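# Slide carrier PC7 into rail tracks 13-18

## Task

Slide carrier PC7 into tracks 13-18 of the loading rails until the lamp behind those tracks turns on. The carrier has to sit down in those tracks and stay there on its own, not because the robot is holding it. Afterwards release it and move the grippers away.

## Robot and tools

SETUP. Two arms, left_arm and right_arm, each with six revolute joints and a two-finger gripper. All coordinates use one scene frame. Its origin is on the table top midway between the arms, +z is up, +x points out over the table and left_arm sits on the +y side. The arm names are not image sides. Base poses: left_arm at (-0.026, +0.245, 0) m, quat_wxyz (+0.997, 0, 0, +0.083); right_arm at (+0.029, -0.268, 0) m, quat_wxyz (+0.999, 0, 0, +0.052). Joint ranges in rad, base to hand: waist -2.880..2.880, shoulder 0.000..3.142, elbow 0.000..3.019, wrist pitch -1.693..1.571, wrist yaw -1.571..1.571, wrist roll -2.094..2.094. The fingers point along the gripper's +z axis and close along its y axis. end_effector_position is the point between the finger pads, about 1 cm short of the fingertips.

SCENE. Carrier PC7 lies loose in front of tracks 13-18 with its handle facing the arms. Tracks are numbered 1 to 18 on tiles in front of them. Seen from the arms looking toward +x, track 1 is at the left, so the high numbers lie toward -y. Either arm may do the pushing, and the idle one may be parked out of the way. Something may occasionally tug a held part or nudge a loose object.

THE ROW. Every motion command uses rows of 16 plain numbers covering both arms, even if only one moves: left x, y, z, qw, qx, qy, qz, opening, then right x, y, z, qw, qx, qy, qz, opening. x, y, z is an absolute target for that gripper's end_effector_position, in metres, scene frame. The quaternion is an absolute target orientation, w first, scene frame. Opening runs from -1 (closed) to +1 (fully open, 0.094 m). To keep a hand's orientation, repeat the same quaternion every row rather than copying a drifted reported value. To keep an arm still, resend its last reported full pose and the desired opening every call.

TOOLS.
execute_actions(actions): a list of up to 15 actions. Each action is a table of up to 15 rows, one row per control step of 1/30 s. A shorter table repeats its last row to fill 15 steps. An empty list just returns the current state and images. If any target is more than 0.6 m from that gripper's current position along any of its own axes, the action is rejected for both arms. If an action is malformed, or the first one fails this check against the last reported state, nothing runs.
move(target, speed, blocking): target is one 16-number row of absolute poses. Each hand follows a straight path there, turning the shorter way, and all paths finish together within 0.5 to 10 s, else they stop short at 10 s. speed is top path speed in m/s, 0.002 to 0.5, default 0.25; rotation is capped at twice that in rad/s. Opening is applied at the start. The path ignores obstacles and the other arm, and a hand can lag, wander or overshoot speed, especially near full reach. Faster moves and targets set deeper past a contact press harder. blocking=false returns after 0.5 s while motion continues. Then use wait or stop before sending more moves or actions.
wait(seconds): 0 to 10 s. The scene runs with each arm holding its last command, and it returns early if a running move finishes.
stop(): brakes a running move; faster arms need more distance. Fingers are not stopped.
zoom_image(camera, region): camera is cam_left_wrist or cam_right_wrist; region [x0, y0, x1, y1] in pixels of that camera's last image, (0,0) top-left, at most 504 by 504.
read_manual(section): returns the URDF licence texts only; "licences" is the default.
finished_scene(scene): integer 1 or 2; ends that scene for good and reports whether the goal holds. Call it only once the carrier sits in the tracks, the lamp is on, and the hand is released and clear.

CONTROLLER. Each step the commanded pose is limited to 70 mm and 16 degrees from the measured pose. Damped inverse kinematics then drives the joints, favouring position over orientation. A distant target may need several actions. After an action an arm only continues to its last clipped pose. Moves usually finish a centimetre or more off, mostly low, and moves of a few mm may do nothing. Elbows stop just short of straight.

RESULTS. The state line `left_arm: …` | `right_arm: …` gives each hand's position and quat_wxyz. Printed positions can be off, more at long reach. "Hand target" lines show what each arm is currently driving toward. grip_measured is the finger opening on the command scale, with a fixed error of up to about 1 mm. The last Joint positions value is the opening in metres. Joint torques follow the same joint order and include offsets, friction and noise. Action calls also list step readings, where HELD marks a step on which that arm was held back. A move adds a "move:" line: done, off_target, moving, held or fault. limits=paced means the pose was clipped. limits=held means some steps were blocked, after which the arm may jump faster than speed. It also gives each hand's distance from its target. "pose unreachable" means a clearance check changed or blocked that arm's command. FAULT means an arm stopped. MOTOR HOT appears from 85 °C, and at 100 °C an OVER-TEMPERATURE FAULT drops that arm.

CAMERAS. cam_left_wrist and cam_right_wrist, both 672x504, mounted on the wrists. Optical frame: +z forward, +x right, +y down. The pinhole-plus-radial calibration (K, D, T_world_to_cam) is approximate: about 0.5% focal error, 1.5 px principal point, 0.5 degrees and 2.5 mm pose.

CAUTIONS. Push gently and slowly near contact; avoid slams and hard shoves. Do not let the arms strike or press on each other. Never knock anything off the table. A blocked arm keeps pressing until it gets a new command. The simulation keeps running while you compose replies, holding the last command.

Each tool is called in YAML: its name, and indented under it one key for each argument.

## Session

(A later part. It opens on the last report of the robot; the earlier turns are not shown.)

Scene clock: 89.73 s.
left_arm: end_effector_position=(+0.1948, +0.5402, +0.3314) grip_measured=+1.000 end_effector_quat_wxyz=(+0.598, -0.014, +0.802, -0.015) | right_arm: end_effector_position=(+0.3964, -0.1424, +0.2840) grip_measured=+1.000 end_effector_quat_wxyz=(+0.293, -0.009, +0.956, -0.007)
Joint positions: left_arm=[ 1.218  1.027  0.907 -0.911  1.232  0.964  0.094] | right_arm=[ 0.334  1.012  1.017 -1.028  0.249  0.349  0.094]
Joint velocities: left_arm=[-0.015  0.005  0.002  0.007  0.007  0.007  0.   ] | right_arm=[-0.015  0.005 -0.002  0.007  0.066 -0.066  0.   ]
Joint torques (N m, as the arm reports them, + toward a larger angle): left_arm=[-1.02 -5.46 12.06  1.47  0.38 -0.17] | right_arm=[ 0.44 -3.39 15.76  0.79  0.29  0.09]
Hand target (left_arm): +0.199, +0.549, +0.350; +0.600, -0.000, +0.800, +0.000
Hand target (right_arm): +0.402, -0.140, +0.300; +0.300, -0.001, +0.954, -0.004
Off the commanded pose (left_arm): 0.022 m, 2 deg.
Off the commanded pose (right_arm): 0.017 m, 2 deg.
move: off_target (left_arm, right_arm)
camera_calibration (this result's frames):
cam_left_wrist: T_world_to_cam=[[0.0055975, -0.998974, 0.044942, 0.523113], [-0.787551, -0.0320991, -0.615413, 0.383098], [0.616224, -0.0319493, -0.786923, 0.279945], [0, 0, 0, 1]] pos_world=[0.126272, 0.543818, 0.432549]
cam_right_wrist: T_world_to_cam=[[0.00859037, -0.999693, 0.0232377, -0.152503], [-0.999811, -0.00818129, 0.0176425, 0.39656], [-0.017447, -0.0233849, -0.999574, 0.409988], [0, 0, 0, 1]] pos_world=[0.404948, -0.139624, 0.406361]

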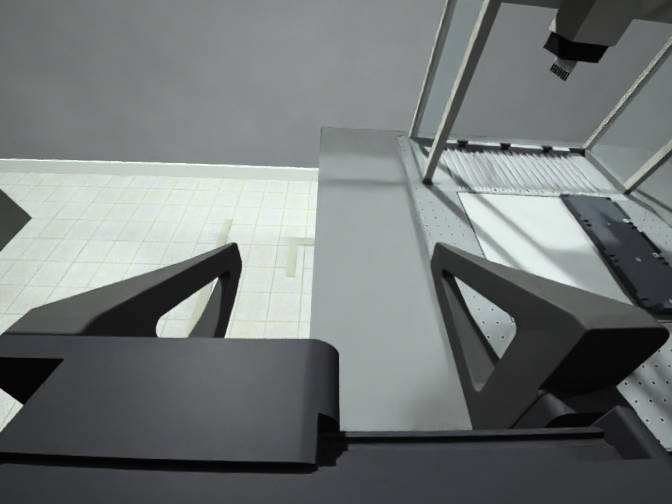

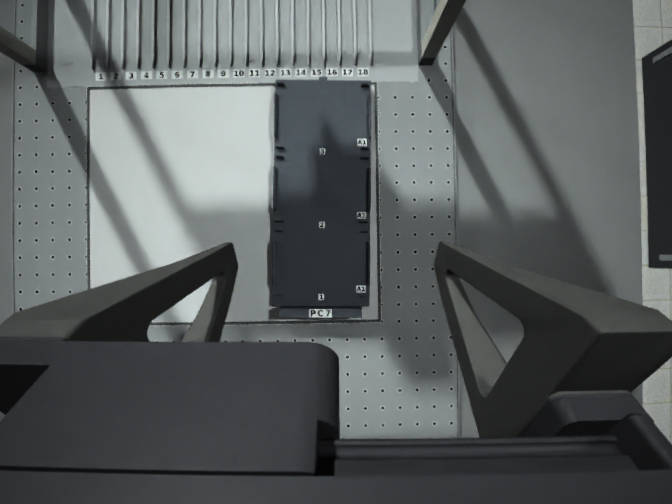

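move:
  target: [0.2,0.55,0.35,0.6,0,0.8,0,1,0.42,-0.01,0.1,0.38,0,0.92,0,-1]

move:
  target: [0.2,0.55,0.35,0.6,0,0.8,0,1,0.42,-0.015,0.03,0.38,0,0.92,0,-1]
  speed: 0.1

move:
  target: [0.2,0.55,0.35,0.6,0,0.8,0,1,0.42,-0.06,0.028,0.38,0,0.92,0,-1]
  speed: 0.04

move:
  target: [0.2,0.55,0.35,0.6,0,0.8,0,1,0.40,-0.03,0.12,0.38,0,0.92,0,-1]
  speed: 0.15

move:
  target: [0.2,0.55,0.35,0.6,0,0.8,0,1,0.27,-0.127,0.12,0.42,0,0.907,0,0.5]

move:
  target: [0.2,0.55,0.35,0.6,0,0.8,0,1,0.28,-0.127,0.035,0.42,0,0.907,0,0.5]
  speed: 0.1

move:
  target: [0.2,0.55,0.35,0.6,0,0.8,0,1,0.42,-0.124,0.042,0.42,0,0.907,0,0.5]
  speed: 0.05

Scene clock: 97.33 s.
left_arm: end_effector_position=(+0.1948, +0.5402, +0.3314) grip_measured=+1.000 end_effector_quat_wxyz=(+0.598, -0.014, +0.802, -0.015) | right_arm: end_effector_position=(+0.4157, -0.0152, +0.0986) grip_measured=-0.980 end_effector_quat_wxyz=(+0.375, -0.013, +0.927, -0.014)
Joint positions: left_arm=[ 1.218  1.027  0.907 -0.911  1.232  0.964  0.094] | right_arm=[ 0.659  1.4    0.747 -0.318  0.516  0.573  0.001]
Joint velocities: left_arm=[ 0.005 -0.005  0.002 -0.007  0.022  0.007  0.   ] | right_arm=[-0.015 -0.005 -0.007  0.007 -0.051 -0.007  0.   ]
Joint torques (N m, as the arm reports them, + toward a larger angle): left_arm=[-1.07 -5.45 12.07  1.47  0.38 -0.17] | right_arm=[ 0.4  -7.98  9.59  2.34  0.44  0.09]
Hand target (left_arm): +0.199, +0.549, +0.350; +0.600, -0.000, +0.800, +0.000
Hand target (right_arm): +0.418, -0.014, +0.100; +0.383, -0.003, +0.924, -0.007
Off the commanded pose (left_arm): 0.022 m, 2 deg.
Off the commanded pose (right_arm): 0.007 m, 2 deg.
move: off_target (left_arm)
camera_calibration (this result's frames):
cam_left_wrist: T_world_to_cam=[[0.0055975, -0.998974, 0.044942, 0.523113], [-0.787551, -0.0320991, -0.615413, 0.383098], [0.616224, -0.0319493, -0.786923, 0.279945], [0, 0, 0, 1]] pos_world=[0.126272, 0.543818, 0.432549]
cam_right_wrist: T_world_to_cam=[[0.00771236, -0.999204, 0.0391453, -0.0224684], [-0.987774, -0.0137077, -0.155286, 0.432154], [0.155699, -0.0374691, -0.987094, 0.15453], [0, 0, 0, 1]] pos_world=[0.402983, -0.0107366, 0.220522]

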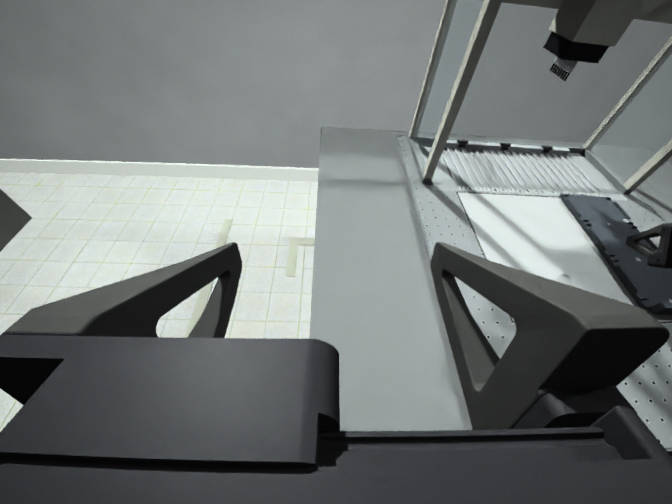

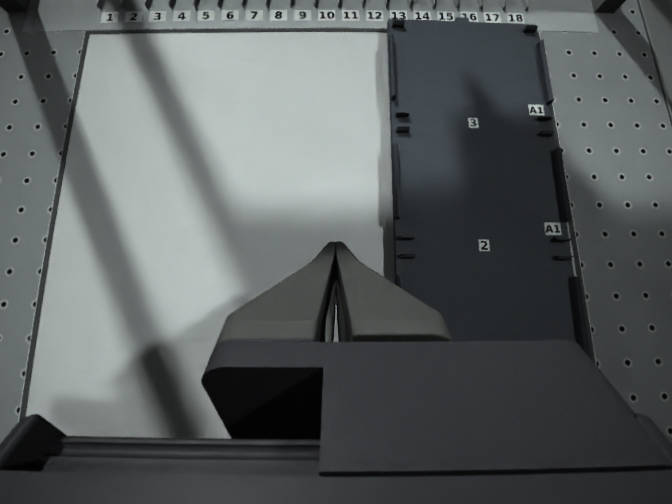

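Scene clock: 98.37 s.
left_arm: end_effector_position=(+0.1948, +0.5402, +0.3314) grip_measured=+1.000 end_effector_quat_wxyz=(+0.598, -0.014, +0.802, -0.015) | right_arm: end_effector_position=(+0.4177, -0.0135, +0.0360) grip_measured=-0.980 end_effector_quat_wxyz=(+0.381, -0.010, +0.924, -0.005)
Joint positions: left_arm=[ 1.218  1.027  0.907 -0.911  1.232  0.964  0.094] | right_arm=[ 0.657  1.546  0.673 -0.075  0.509  0.573  0.001]
Joint velocities: left_arm=[-0.005  0.005 -0.002  0.002 -0.081 -0.066  0.   ] | right_arm=[ 0.015  0.005  0.012 -0.007 -0.022 -0.051 -0.001]
Joint torques (N m, as the arm reports them, + toward a larger angle): left_arm=[-1.06 -5.45 12.06  1.47  0.38 -0.17] | right_arm=[-0.28 -7.61  7.74  2.36  0.13  0.08]
Hand target (left_arm): +0.199, +0.549, +0.350; +0.600, -0.000, +0.800, +0.000
Hand target (right_arm): +0.419, -0.016, +0.031; +0.382, -0.000, +0.924, -0.000
Off the commanded pose (left_arm): 0.022 m, 2 deg.
Off the commanded pose (right_arm): 0.007 m, 1 deg.
move: off_target (left_arm)
camera_calibration (this result's frames):
cam_left_wrist: T_world_to_cam=[[0.0055975, -0.998974, 0.044942, 0.523113], [-0.787551, -0.0320991, -0.615413, 0.383098], [0.616224, -0.0319493, -0.786923, 0.279945], [0, 0, 0, 1]] pos_world=[0.126272, 0.543818, 0.432549]
cam_right_wrist: T_world_to_cam=[[0.00878761, -0.999792, 0.0183956, -0.0179621], [-0.985735, -0.0117532, -0.167895, 0.424036], [0.168076, -0.0166578, -0.985633, 0.087578], [0, 0, 0, 1]] pos_world=[0.403425, -0.0115157, 0.157844]

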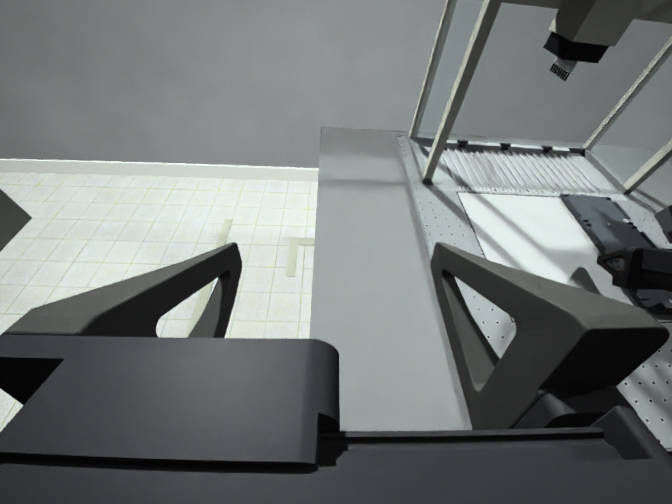

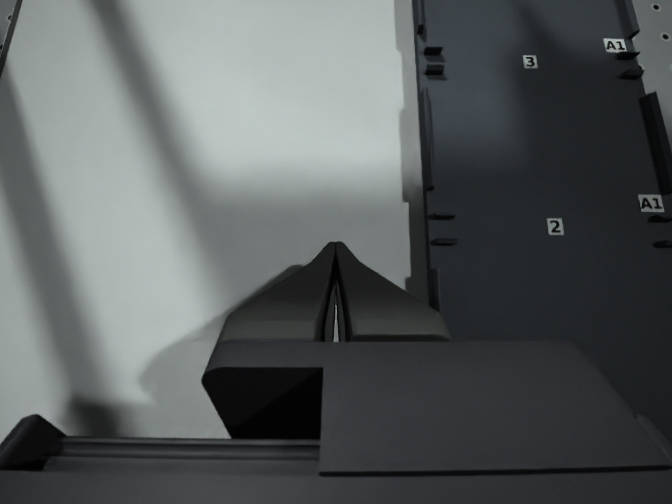

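Scene clock: 99.80 s.
left_arm: end_effector_position=(+0.1948, +0.5402, +0.3314) grip_measured=+1.000 end_effector_quat_wxyz=(+0.598, -0.014, +0.802, -0.015) | right_arm: end_effector_position=(+0.4188, -0.0560, +0.0269) grip_measured=-0.980 end_effector_quat_wxyz=(+0.375, +0.003, +0.927, -0.000)
Joint positions: left_arm=[ 1.218  1.027  0.907 -0.911  1.232  0.964  0.094] | right_arm=[ 0.562  1.51   0.592 -0.004  0.447  0.52   0.001]
Joint velocities: left_arm=[ 0.005 -0.005 -0.002  0.012  0.007 -0.051  0.   ] | right_arm=[-0.005 -0.005  0.017  0.012  0.051  0.007 -0.   ]
Joint torques (N m, as the arm reports them, + toward a larger angle): left_arm=[-1.05 -5.45 12.06  1.46  0.38 -0.17] | right_arm=[-0.38 -8.3   7.06  2.45  0.15 -0.23]
Hand target (left_arm): +0.199, +0.549, +0.350; +0.600, -0.000, +0.800, +0.000
Hand target (right_arm): +0.420, -0.059, +0.028; +0.381, +0.001, +0.924, +0.002
Off the commanded pose (left_arm): 0.022 m, 2 deg.
Off the commanded pose (right_arm): 0.004 m, 1 deg.
move: off_target (left_arm)
camera_calibration (this result's frames):
cam_left_wrist: T_world_to_cam=[[0.0055975, -0.998974, 0.044942, 0.523113], [-0.787551, -0.0320991, -0.615413, 0.383098], [0.616224, -0.0319493, -0.786923, 0.279945], [0, 0, 0, 1]] pos_world=[0.126272, 0.543818, 0.432549]
cam_right_wrist: T_world_to_cam=[[-0.0111084, -0.999938, 0.000495984, -0.0514828], [-0.987762, 0.010896, -0.155586, 0.424896], [0.155571, -0.00221822, -0.987822, 0.0838098], [0, 0, 0, 1]] pos_world=[0.406086, -0.0559234, 0.148922]

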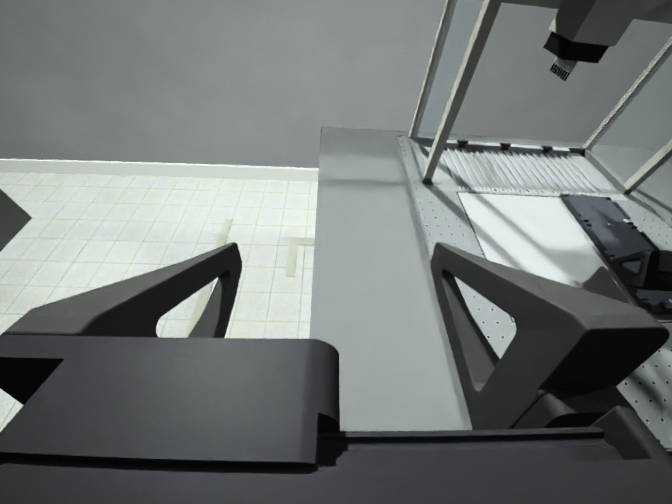

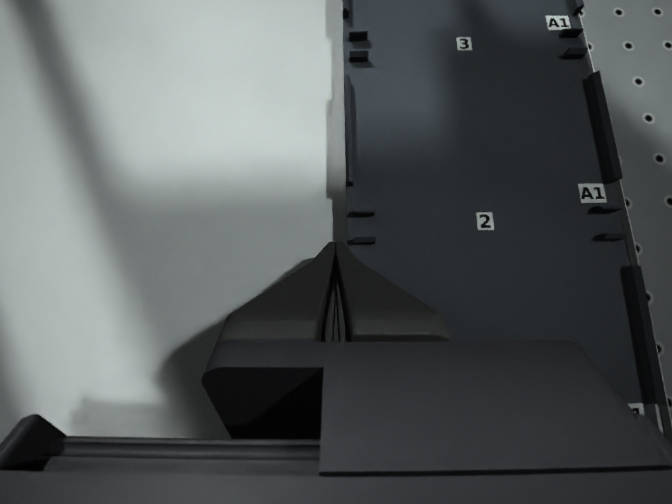

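Scene clock: 100.87 s.
left_arm: end_effector_position=(+0.1948, +0.5402, +0.3314) grip_measured=+1.000 end_effector_quat_wxyz=(+0.598, -0.014, +0.802, -0.015) | right_arm: end_effector_position=(+0.3923, -0.0403, +0.1043) grip_measured=-0.980 end_effector_quat_wxyz=(+0.375, -0.009, +0.927, -0.009)
Joint positions: left_arm=[ 1.218  1.027  0.907 -0.911  1.232  0.964  0.094] | right_arm=[ 0.651  1.293  0.664 -0.334  0.507  0.575  0.001]
Joint velocities: left_arm=[-0.005  0.005 -0.017 -0.007  0.022  0.066  0.   ] | right_arm=[-0.005 -0.005  0.007 -0.002 -0.022 -0.037  0.   ]
Joint torques (N m, as the arm reports them, + toward a larger angle): left_arm=[-1.02 -5.43 12.07  1.47  0.38 -0.17] | right_arm=[ 1.   -5.79 13.64  0.75  0.43  0.08]
Hand target (left_arm): +0.199, +0.549, +0.350; +0.600, -0.000, +0.800, +0.000
Hand target (right_arm): +0.401, -0.030, +0.119; +0.382, -0.001, +0.924, -0.001
Off the commanded pose (left_arm): 0.022 m, 2 deg.
Off the commanded pose (right_arm): 0.020 m, 2 deg.
move: off_target (left_arm, right_arm)
camera_calibration (this result's frames):
cam_left_wrist: T_world_to_cam=[[0.0055975, -0.998974, 0.044942, 0.523113], [-0.787551, -0.0320991, -0.615413, 0.383098], [0.616224, -0.0319493, -0.786923, 0.279945], [0, 0, 0, 1]] pos_world=[0.126272, 0.543818, 0.432549]
cam_right_wrist: T_world_to_cam=[[0.00345962, -0.999647, 0.0263515, -0.0445899], [-0.987753, -0.00752665, -0.155845, 0.409899], [0.155988, -0.0254896, -0.98743, 0.163249], [0, 0, 0, 1]] pos_world=[0.379569, -0.0373278, 0.226252]

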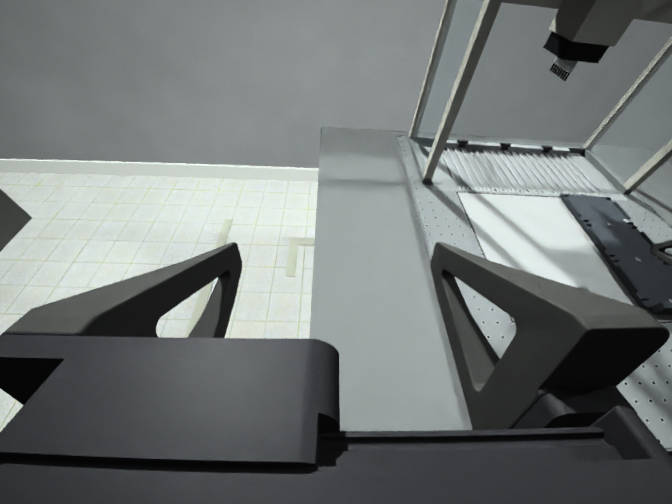

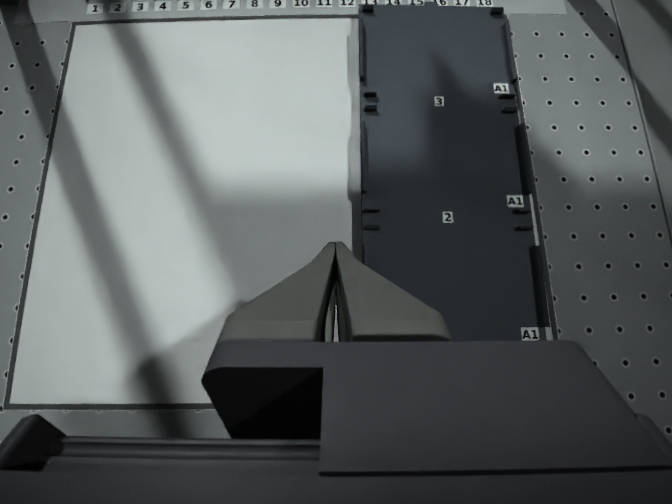

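Scene clock: 102.00 s.
left_arm: end_effector_position=(+0.1948, +0.5402, +0.3314) grip_measured=+1.000 end_effector_quat_wxyz=(+0.598, -0.014, +0.802, -0.015) | right_arm: end_effector_position=(+0.2763, -0.1249, +0.1252) grip_measured=+0.498 end_effector_quat_wxyz=(+0.429, -0.002, +0.903, +0.004)
Joint positions: left_arm=[ 1.218  1.027  0.907 -0.911  1.232  0.964  0.094] | right_arm=[ 0.789  0.712  0.345 -0.541  0.641  0.662  0.07 ]
Joint velocities: left_arm=[-0.005 -0.015 -0.002 -0.022 -0.037  0.022  0.   ] | right_arm=[ 0.005 -0.005  0.007  0.007 -0.007  0.022 -0.   ]
Joint torques (N m, as the arm reports them, + toward a larger angle): left_arm=[-1.06 -5.43 12.06  1.46  0.38 -0.17] | right_arm=[ 0.96  0.72 11.1   0.79  0.47  0.07]
Hand target (left_arm): +0.199, +0.549, +0.350; +0.600, -0.000, +0.800, +0.000
Hand target (right_arm): +0.273, -0.128, +0.120; +0.422, -0.001, +0.907, -0.003
Off the commanded pose (left_arm): 0.022 m, 2 deg.
Off the commanded pose (right_arm): 0.008 m, 1 deg.
move: off_target (left_arm)
camera_calibration (this result's frames):
cam_left_wrist: T_world_to_cam=[[0.0055975, -0.998974, 0.044942, 0.523113], [-0.787551, -0.0320991, -0.615413, 0.383098], [0.616224, -0.0319493, -0.786923, 0.279945], [0, 0, 0, 1]] pos_world=[0.126272, 0.543818, 0.432549]
cam_right_wrist: T_world_to_cam=[[0.000994268, -0.99999, -0.00427697, -0.124797], [-0.96282, 0.000198102, -0.270145, 0.306314], [0.270143, 0.00438655, -0.96281, 0.169006], [0, 0, 0, 1]] pos_world=[0.249393, -0.125597, 0.244936]

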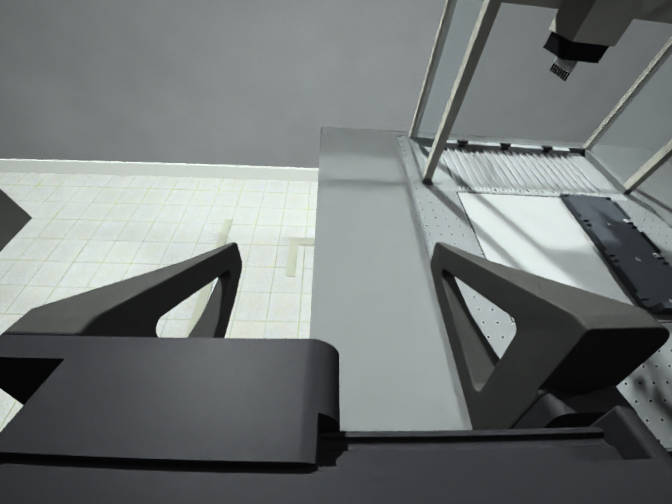

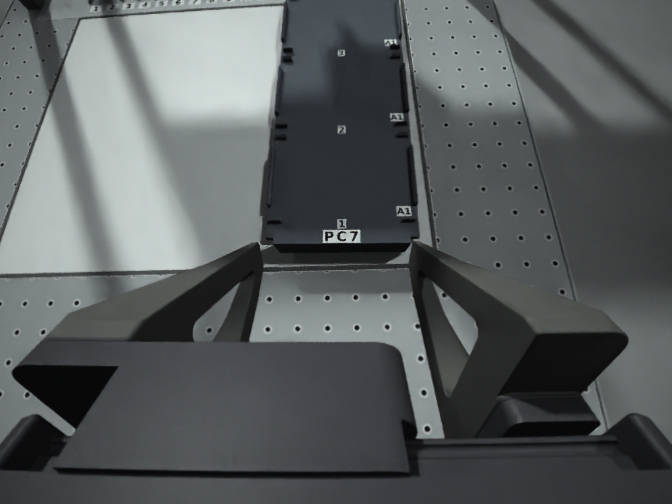

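Scene clock: 103.37 s.
left_arm: end_effector_position=(+0.1948, +0.5402, +0.3314) grip_measured=+1.000 end_effector_quat_wxyz=(+0.598, -0.014, +0.802, -0.015) | right_arm: end_effector_position=(+0.2775, -0.1277, +0.0381) grip_measured=+0.498 end_effector_quat_wxyz=(+0.418, +0.000, +0.909, -0.002)
Joint positions: left_arm=[ 1.218  1.027  0.907 -0.911  1.232  0.964  0.094] | right_arm=[ 0.77   1.007  0.194 -0.119  0.625  0.662  0.07 ]
Joint velocities: left_arm=[-0.005 -0.005 -0.002 -0.002  0.007  0.051  0.   ] | right_arm=[-0.005 -0.005  0.012 -0.022 -0.095 -0.066  0.001]
Joint torques (N m, as the arm reports them, + toward a larger angle): left_arm=[-1.03 -5.44 12.06  1.47  0.38 -0.17] | right_arm=[-0.24 -0.81  8.16  2.31  0.17 -0.17]
Hand target (left_arm): +0.199, +0.549, +0.350; +0.600, -0.000, +0.800, +0.000
Hand target (right_arm): +0.278, -0.129, +0.037; +0.420, +0.000, +0.908, +0.000
Off the commanded pose (left_arm): 0.022 m, 2 deg.
Off the commanded pose (right_arm): 0.004 m, 0 deg.
move: off_target (left_arm)
camera_calibration (this result's frames):
cam_left_wrist: T_world_to_cam=[[0.0055975, -0.998974, 0.044942, 0.523113], [-0.787551, -0.0320991, -0.615413, 0.383098], [0.616224, -0.0319493, -0.786923, 0.279945], [0, 0, 0, 1]] pos_world=[0.126272, 0.543818, 0.432549]
cam_right_wrist: T_world_to_cam=[[-0.00774151, -0.999953, 0.00583318, -0.125962], [-0.969265, 0.00606924, -0.245942, 0.285522], [0.245895, -0.00755787, -0.969267, 0.0902489], [0, 0, 0, 1]] pos_world=[0.25358, -0.127007, 0.158432]

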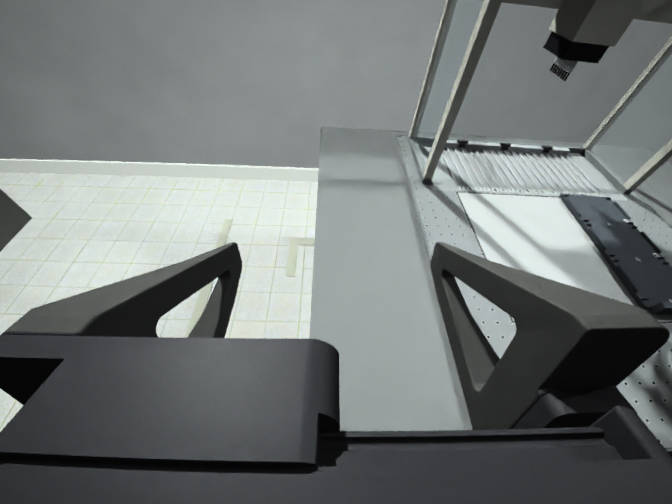

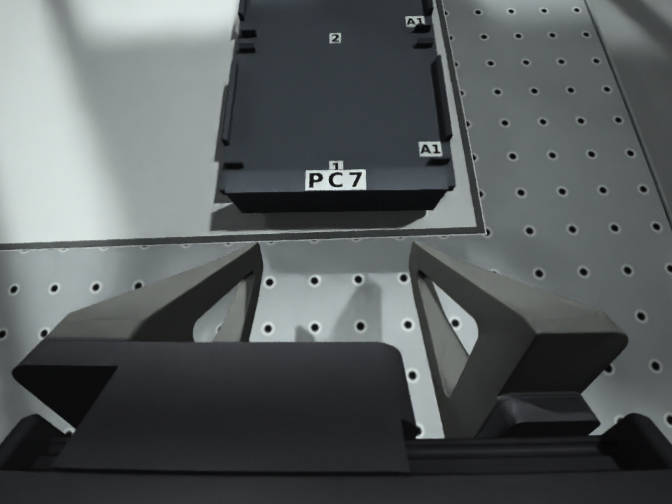

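Scene clock: 106.53 s.
left_arm: end_effector_position=(+0.1948, +0.5402, +0.3314) grip_measured=+1.000 end_effector_quat_wxyz=(+0.598, -0.014, +0.802, -0.015) | right_arm: end_effector_position=(+0.3864, -0.1345, +0.0212) grip_measured=+0.498 end_effector_quat_wxyz=(+0.388, -0.002, +0.922, -0.009)
Joint positions: left_arm=[ 1.218  1.027  0.907 -0.911  1.232  0.964  0.094] | right_arm=[0.422 1.364 0.38  0.131 0.382 0.378 0.07 ]
Joint velocities: left_arm=[-0.015  0.015  0.002 -0.017 -0.007  0.022  0.   ] | right_arm=[-0.005  0.015  0.007 -0.007  0.007 -0.066 -0.001]
Joint torques (N m, as the arm reports them, + toward a larger angle): left_arm=[-1.02 -5.45 12.06  1.47  0.38 -0.17] | right_arm=[-0.43 -4.12 12.52  2.98  0.06 -0.25]
Hand target (left_arm): +0.199, +0.549, +0.350; +0.600, -0.000, +0.800, +0.000
Hand target (right_arm): +0.415, -0.121, +0.043; +0.419, +0.002, +0.908, +0.005
Off the commanded pose (left_arm): 0.022 m, 2 deg.
Off the commanded pose (right_arm): 0.041 m, 4 deg.
move: off_target (left_arm, right_arm)
camera_calibration (this result's frames):
cam_left_wrist: T_world_to_cam=[[0.0055975, -0.998974, 0.044942, 0.523113], [-0.787551, -0.0320991, -0.615413, 0.383098], [0.616224, -0.0319493, -0.786923, 0.279945], [0, 0, 0, 1]] pos_world=[0.126272, 0.543818, 0.432549]
cam_right_wrist: T_world_to_cam=[[-0.0095129, -0.999735, 0.020964, -0.131378], [-0.983132, 0.00552143, -0.182812, 0.390944], [0.182648, -0.0223495, -0.982924, 0.0697421], [0, 0, 0, 1]] pos_world=[0.370362, -0.131943, 0.142775]

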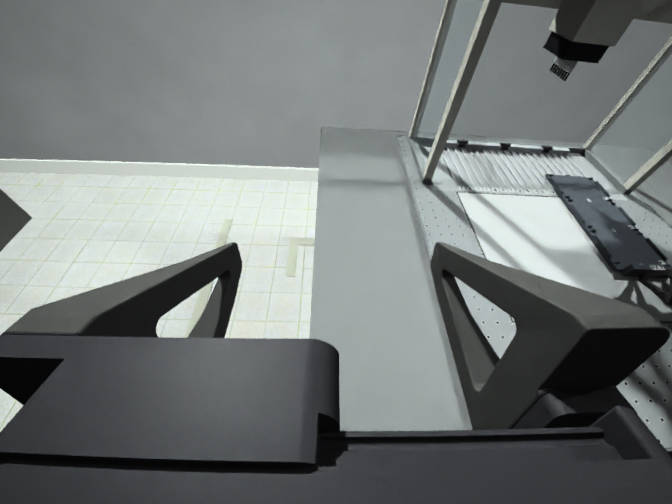

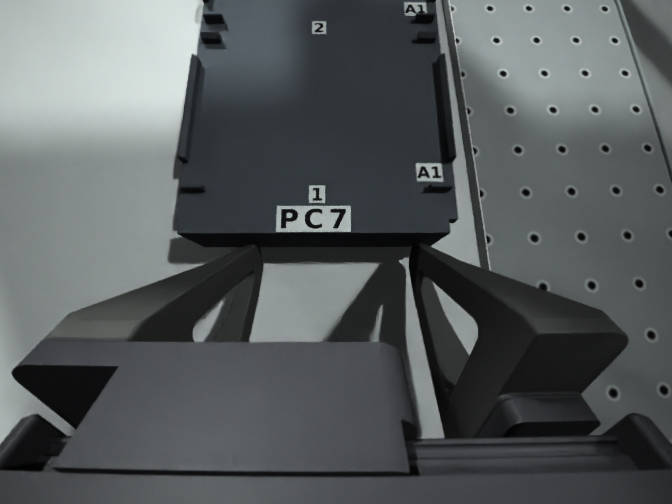

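Similar to scene 1. Back off slightly, reposition, push on.

move:
  target: [0.2,0.55,0.35,0.6,0,0.8,0,1,0.365,-0.13,0.045,0.42,0,0.907,0,0.5]
  speed: 0.08

move:
  target: [0.2,0.55,0.35,0.6,0,0.8,0,1,0.50,-0.128,0.05,0.42,0,0.907,0,0.5]
  speed: 0.05

move:
  target: [0.2,0.55,0.35,0.6,0,0.8,0,1,0.575,-0.128,0.05,0.42,0,0.907,0,0.5]
  speed: 0.04

Scene clock: 110.60 s.
left_arm: end_effector_position=(+0.1948, +0.5402, +0.3314) grip_measured=+1.000 end_effector_quat_wxyz=(+0.598, -0.014, +0.802, -0.015) | right_arm: end_effector_position=(+0.3720, -0.1279, +0.0497) grip_measured=+0.498 end_effector_quat_wxyz=(+0.428, -0.004, +0.904, +0.001)
Joint positions: left_arm=[ 1.218  1.027  0.907 -0.911  1.232  0.964  0.094] | right_arm=[0.481 1.239 0.334 0.131 0.437 0.391 0.07 ]
Joint velocities: left_arm=[-0.005 -0.005 -0.002  0.002  0.037 -0.051  0.   ] | right_arm=[-0.005 -0.005 -0.007 -0.002 -0.007  0.066 -0.001]
Joint torques (N m, as the arm reports them, + toward a larger angle): left_arm=[-1.02 -5.45 12.05  1.47  0.38 -0.17] | right_arm=[ 0.96 -4.16  7.51  1.19  0.35  0.1 ]
Hand target (left_arm): +0.199, +0.549, +0.350; +0.600, -0.000, +0.800, +0.000
Hand target (right_arm): +0.366, -0.130, +0.044; +0.421, -0.001, +0.907, -0.001
Off the commanded pose (left_arm): 0.022 m, 2 deg.
Off the commanded pose (right_arm): 0.009 m, 1 deg.
move: off_target (left_arm)
camera_calibration (this result's frames):
cam_left_wrist: T_world_to_cam=[[0.0055975, -0.998974, 0.044942, 0.523113], [-0.787551, -0.0320991, -0.615413, 0.383098], [0.616224, -0.0319493, -0.786923, 0.279945], [0, 0, 0, 1]] pos_world=[0.126272, 0.543818, 0.432549]
cam_right_wrist: T_world_to_cam=[[0.00162866, -0.999995, 0.00256384, -0.128771], [-0.963232, -0.0022576, -0.268661, 0.3779], [0.268666, -0.00203202, -0.963231, 0.0702077], [0, 0, 0, 1]] pos_world=[0.345352, -0.127774, 0.169483]

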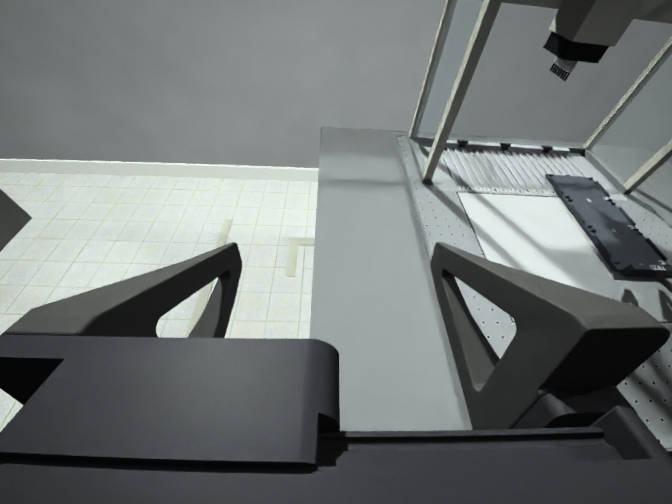

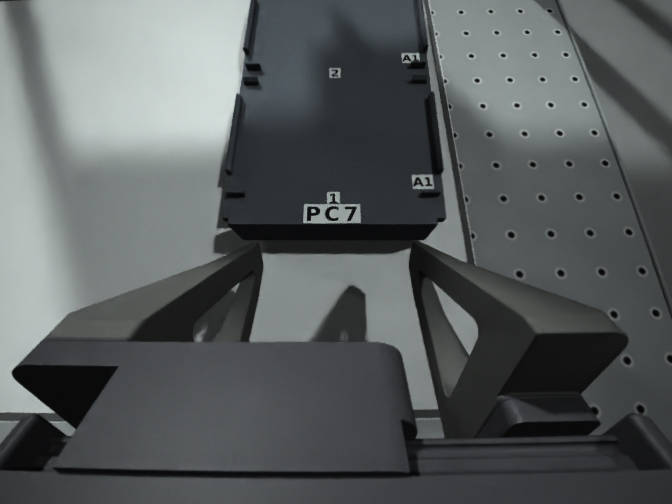

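Scene clock: 113.50 s.
left_arm: end_effector_position=(+0.1948, +0.5402, +0.3314) grip_measured=+1.000 end_effector_quat_wxyz=(+0.598, -0.014, +0.802, -0.015) | right_arm: end_effector_position=(+0.4550, -0.1409, +0.0368) grip_measured=+0.498 end_effector_quat_wxyz=(+0.398, -0.002, +0.918, -0.009)
Joint positions: left_arm=[ 1.218  1.027  0.907 -0.911  1.232  0.964  0.094] | right_arm=[0.302 1.462 0.528 0.134 0.307 0.277 0.07 ]
Joint velocities: left_arm=[ 0.005 -0.015  0.007  0.007  0.037  0.051  0.   ] | right_arm=[-0.015 -0.005 -0.027 -0.002 -0.022 -0.081 -0.001]
Joint torques (N m, as the arm reports them, + toward a larger angle): left_arm=[-1.02 -5.45 12.07  1.47  0.38 -0.17] | right_arm=[-0.53 -3.04 15.91  2.49 -0.27 -0.16]
Hand target (left_arm): +0.199, +0.549, +0.350; +0.600, -0.000, +0.800, +0.000
Hand target (right_arm): +0.494, -0.127, +0.052; +0.420, +0.001, +0.908, +0.003
Off the commanded pose (left_arm): 0.022 m, 2 deg.
Off the commanded pose (right_arm): 0.049 m, 3 deg.
move: off_target (left_arm, right_arm)
camera_calibration (this result's frames):
cam_left_wrist: T_world_to_cam=[[0.0055975, -0.998974, 0.044942, 0.523113], [-0.787551, -0.0320991, -0.615413, 0.383098], [0.616224, -0.0319493, -0.786923, 0.279945], [0, 0, 0, 1]] pos_world=[0.126272, 0.543818, 0.432549]
cam_right_wrist: T_world_to_cam=[[-0.00859506, -0.999766, 0.0198324, -0.137903], [-0.97914, 0.00438804, -0.20314, 0.460032], [0.203005, -0.0211647, -0.978949, 0.0631856], [0, 0, 0, 1]] pos_world=[0.436424, -0.138552, 0.158041]

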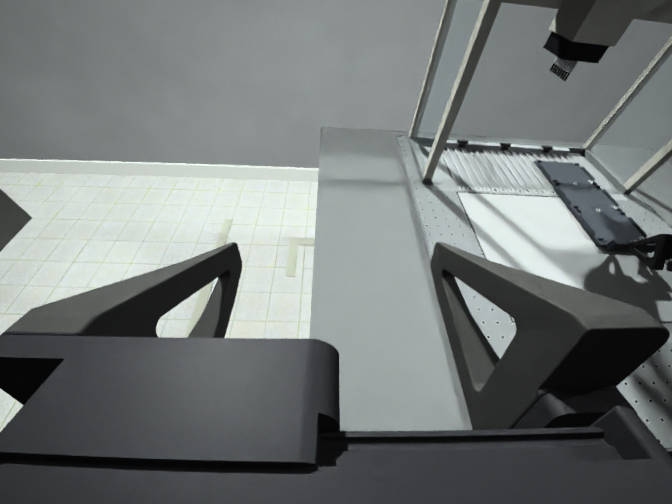

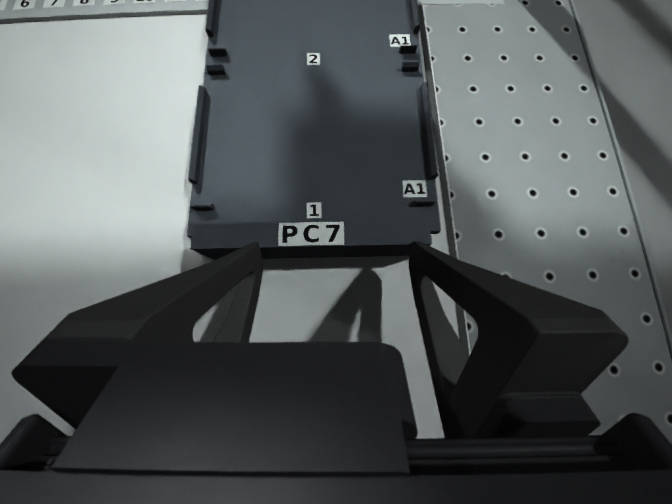

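Scene clock: 116.77 s.
left_arm: end_effector_position=(+0.1948, +0.5402, +0.3314) grip_measured=+1.000 end_effector_quat_wxyz=(+0.598, -0.014, +0.802, -0.015) | right_arm: end_effector_position=(+0.5145, -0.1409, +0.0376) grip_measured=+0.498 end_effector_quat_wxyz=(+0.398, -0.004, +0.917, -0.007)
Joint positions: left_arm=[ 1.218  1.027  0.907 -0.911  1.232  0.964  0.094] | right_arm=[0.239 1.583 0.676 0.122 0.258 0.227 0.07 ]
Joint velocities: left_arm=[-0.005 -0.015  0.007  0.002 -0.066  0.007  0.   ] | right_arm=[ 0.005  0.005 -0.002 -0.007 -0.051  0.066  0.   ]
Joint torques (N m, as the arm reports them, + toward a larger angle): left_arm=[-1.03 -5.44 12.06  1.47  0.38 -0.17] | right_arm=[-0.93 -3.61 19.42  1.89 -0.24 -0.18]
Hand target (left_arm): +0.199, +0.549, +0.350; +0.600, -0.000, +0.800, +0.000
Hand target (right_arm): +0.567, -0.129, +0.053; +0.421, -0.000, +0.907, +0.001
Off the commanded pose (left_arm): 0.022 m, 2 deg.
Off the commanded pose (right_arm): 0.063 m, 3 deg.
move: off_target (left_arm, right_arm)
camera_calibration (this result's frames):
cam_left_wrist: T_world_to_cam=[[0.0055975, -0.998974, 0.044942, 0.523113], [-0.787551, -0.0320991, -0.615413, 0.383098], [0.616224, -0.0319493, -0.786923, 0.279945], [0, 0, 0, 1]] pos_world=[0.126272, 0.543818, 0.432549]
cam_right_wrist: T_world_to_cam=[[-0.00399944, -0.999819, 0.0186174, -0.139698], [-0.9791, 0.000129512, -0.203378, 0.517892], [0.203339, -0.0190417, -0.978923, 0.0520491], [0, 0, 0, 1]] pos_world=[0.495926, -0.138749, 0.158881]

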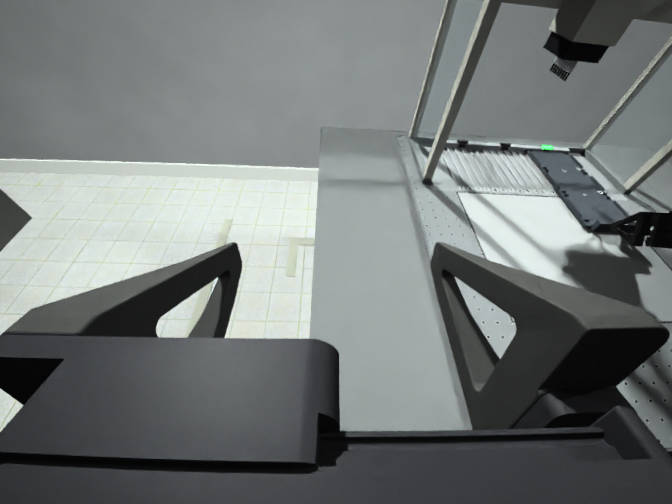

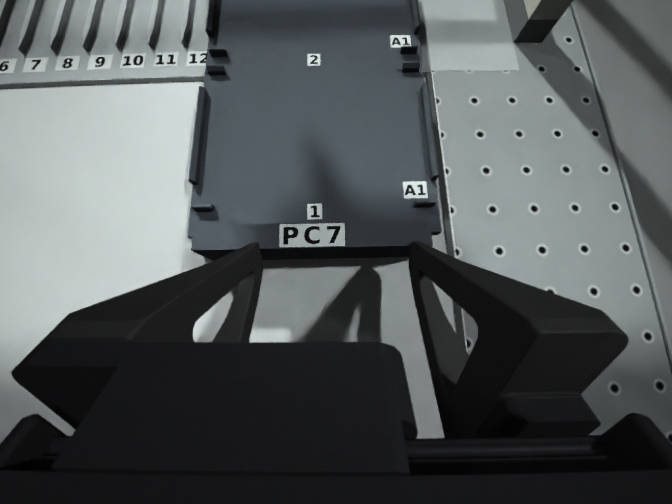

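Lamp lit.

move:
  target: [0.2,0.55,0.35,0.6,0,0.8,0,1,0.42,-0.15,0.15,0.42,0,0.907,0,0.5]
  speed: 0.2

Scene clock: 119.23 s.
left_arm: end_effector_position=(+0.1948, +0.5402, +0.3314) grip_measured=+1.000 end_effector_quat_wxyz=(+0.598, -0.014, +0.802, -0.015) | right_arm: end_effector_position=(+0.4290, -0.1495, +0.1620) grip_measured=+0.498 end_effector_quat_wxyz=(+0.438, -0.002, +0.899, +0.003)
Joint positions: left_arm=[ 1.218  1.027  0.907 -0.911  1.232  0.964  0.094] | right_arm=[ 0.312  1.057  0.573 -0.223  0.318  0.265  0.07 ]
Joint velocities: left_arm=[-0.015 -0.005  0.002 -0.012 -0.051 -0.022  0.   ] | right_arm=[-0.015 -0.005 -0.022  0.012  0.081 -0.007  0.001]
Joint torques (N m, as the arm reports them, + toward a larger angle): left_arm=[-1.04 -5.46 12.06  1.47  0.38 -0.17] | right_arm=[ 1.03 -3.27 10.38  1.05  0.27  0.1 ]
Hand target (left_arm): +0.199, +0.549, +0.350; +0.600, -0.000, +0.800, +0.000
Hand target (right_arm): +0.422, -0.151, +0.149; +0.421, -0.001, +0.907, -0.002
Off the commanded pose (left_arm): 0.022 m, 2 deg.
Off the commanded pose (right_arm): 0.015 m, 2 deg.
move: off_target (left_arm, right_arm)
camera_calibration (this result's frames):
cam_left_wrist: T_world_to_cam=[[0.0055975, -0.998974, 0.044942, 0.523113], [-0.787551, -0.0320991, -0.615413, 0.383098], [0.616224, -0.0319493, -0.786923, 0.279945], [0, 0, 0, 1]] pos_world=[0.126272, 0.543818, 0.432549]
cam_right_wrist: T_world_to_cam=[[0.000301542, -0.999998, -0.00221253, -0.149416], [-0.957441, 0.000349891, -0.288628, 0.464019], [0.288628, 0.0022054, -0.957439, 0.154162], [0, 0, 0, 1]] pos_world=[0.39982, -0.149918, 0.281198]

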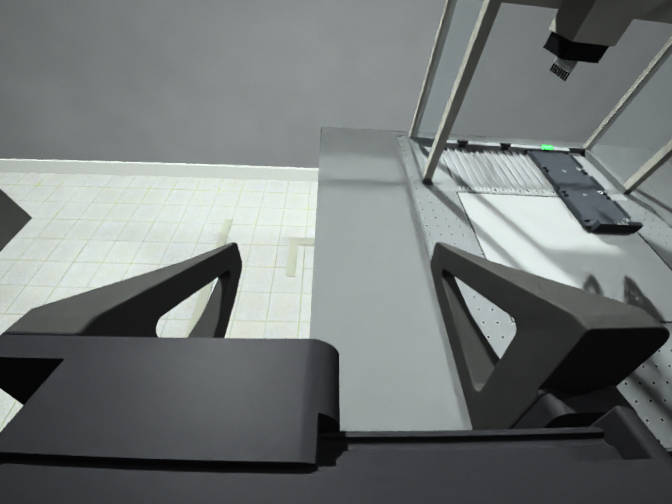

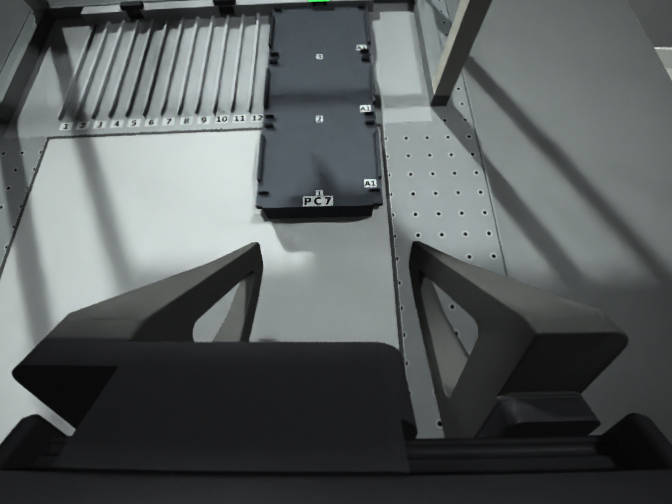

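finished_scene:
  scene: 2

The scene is finished: the task was done.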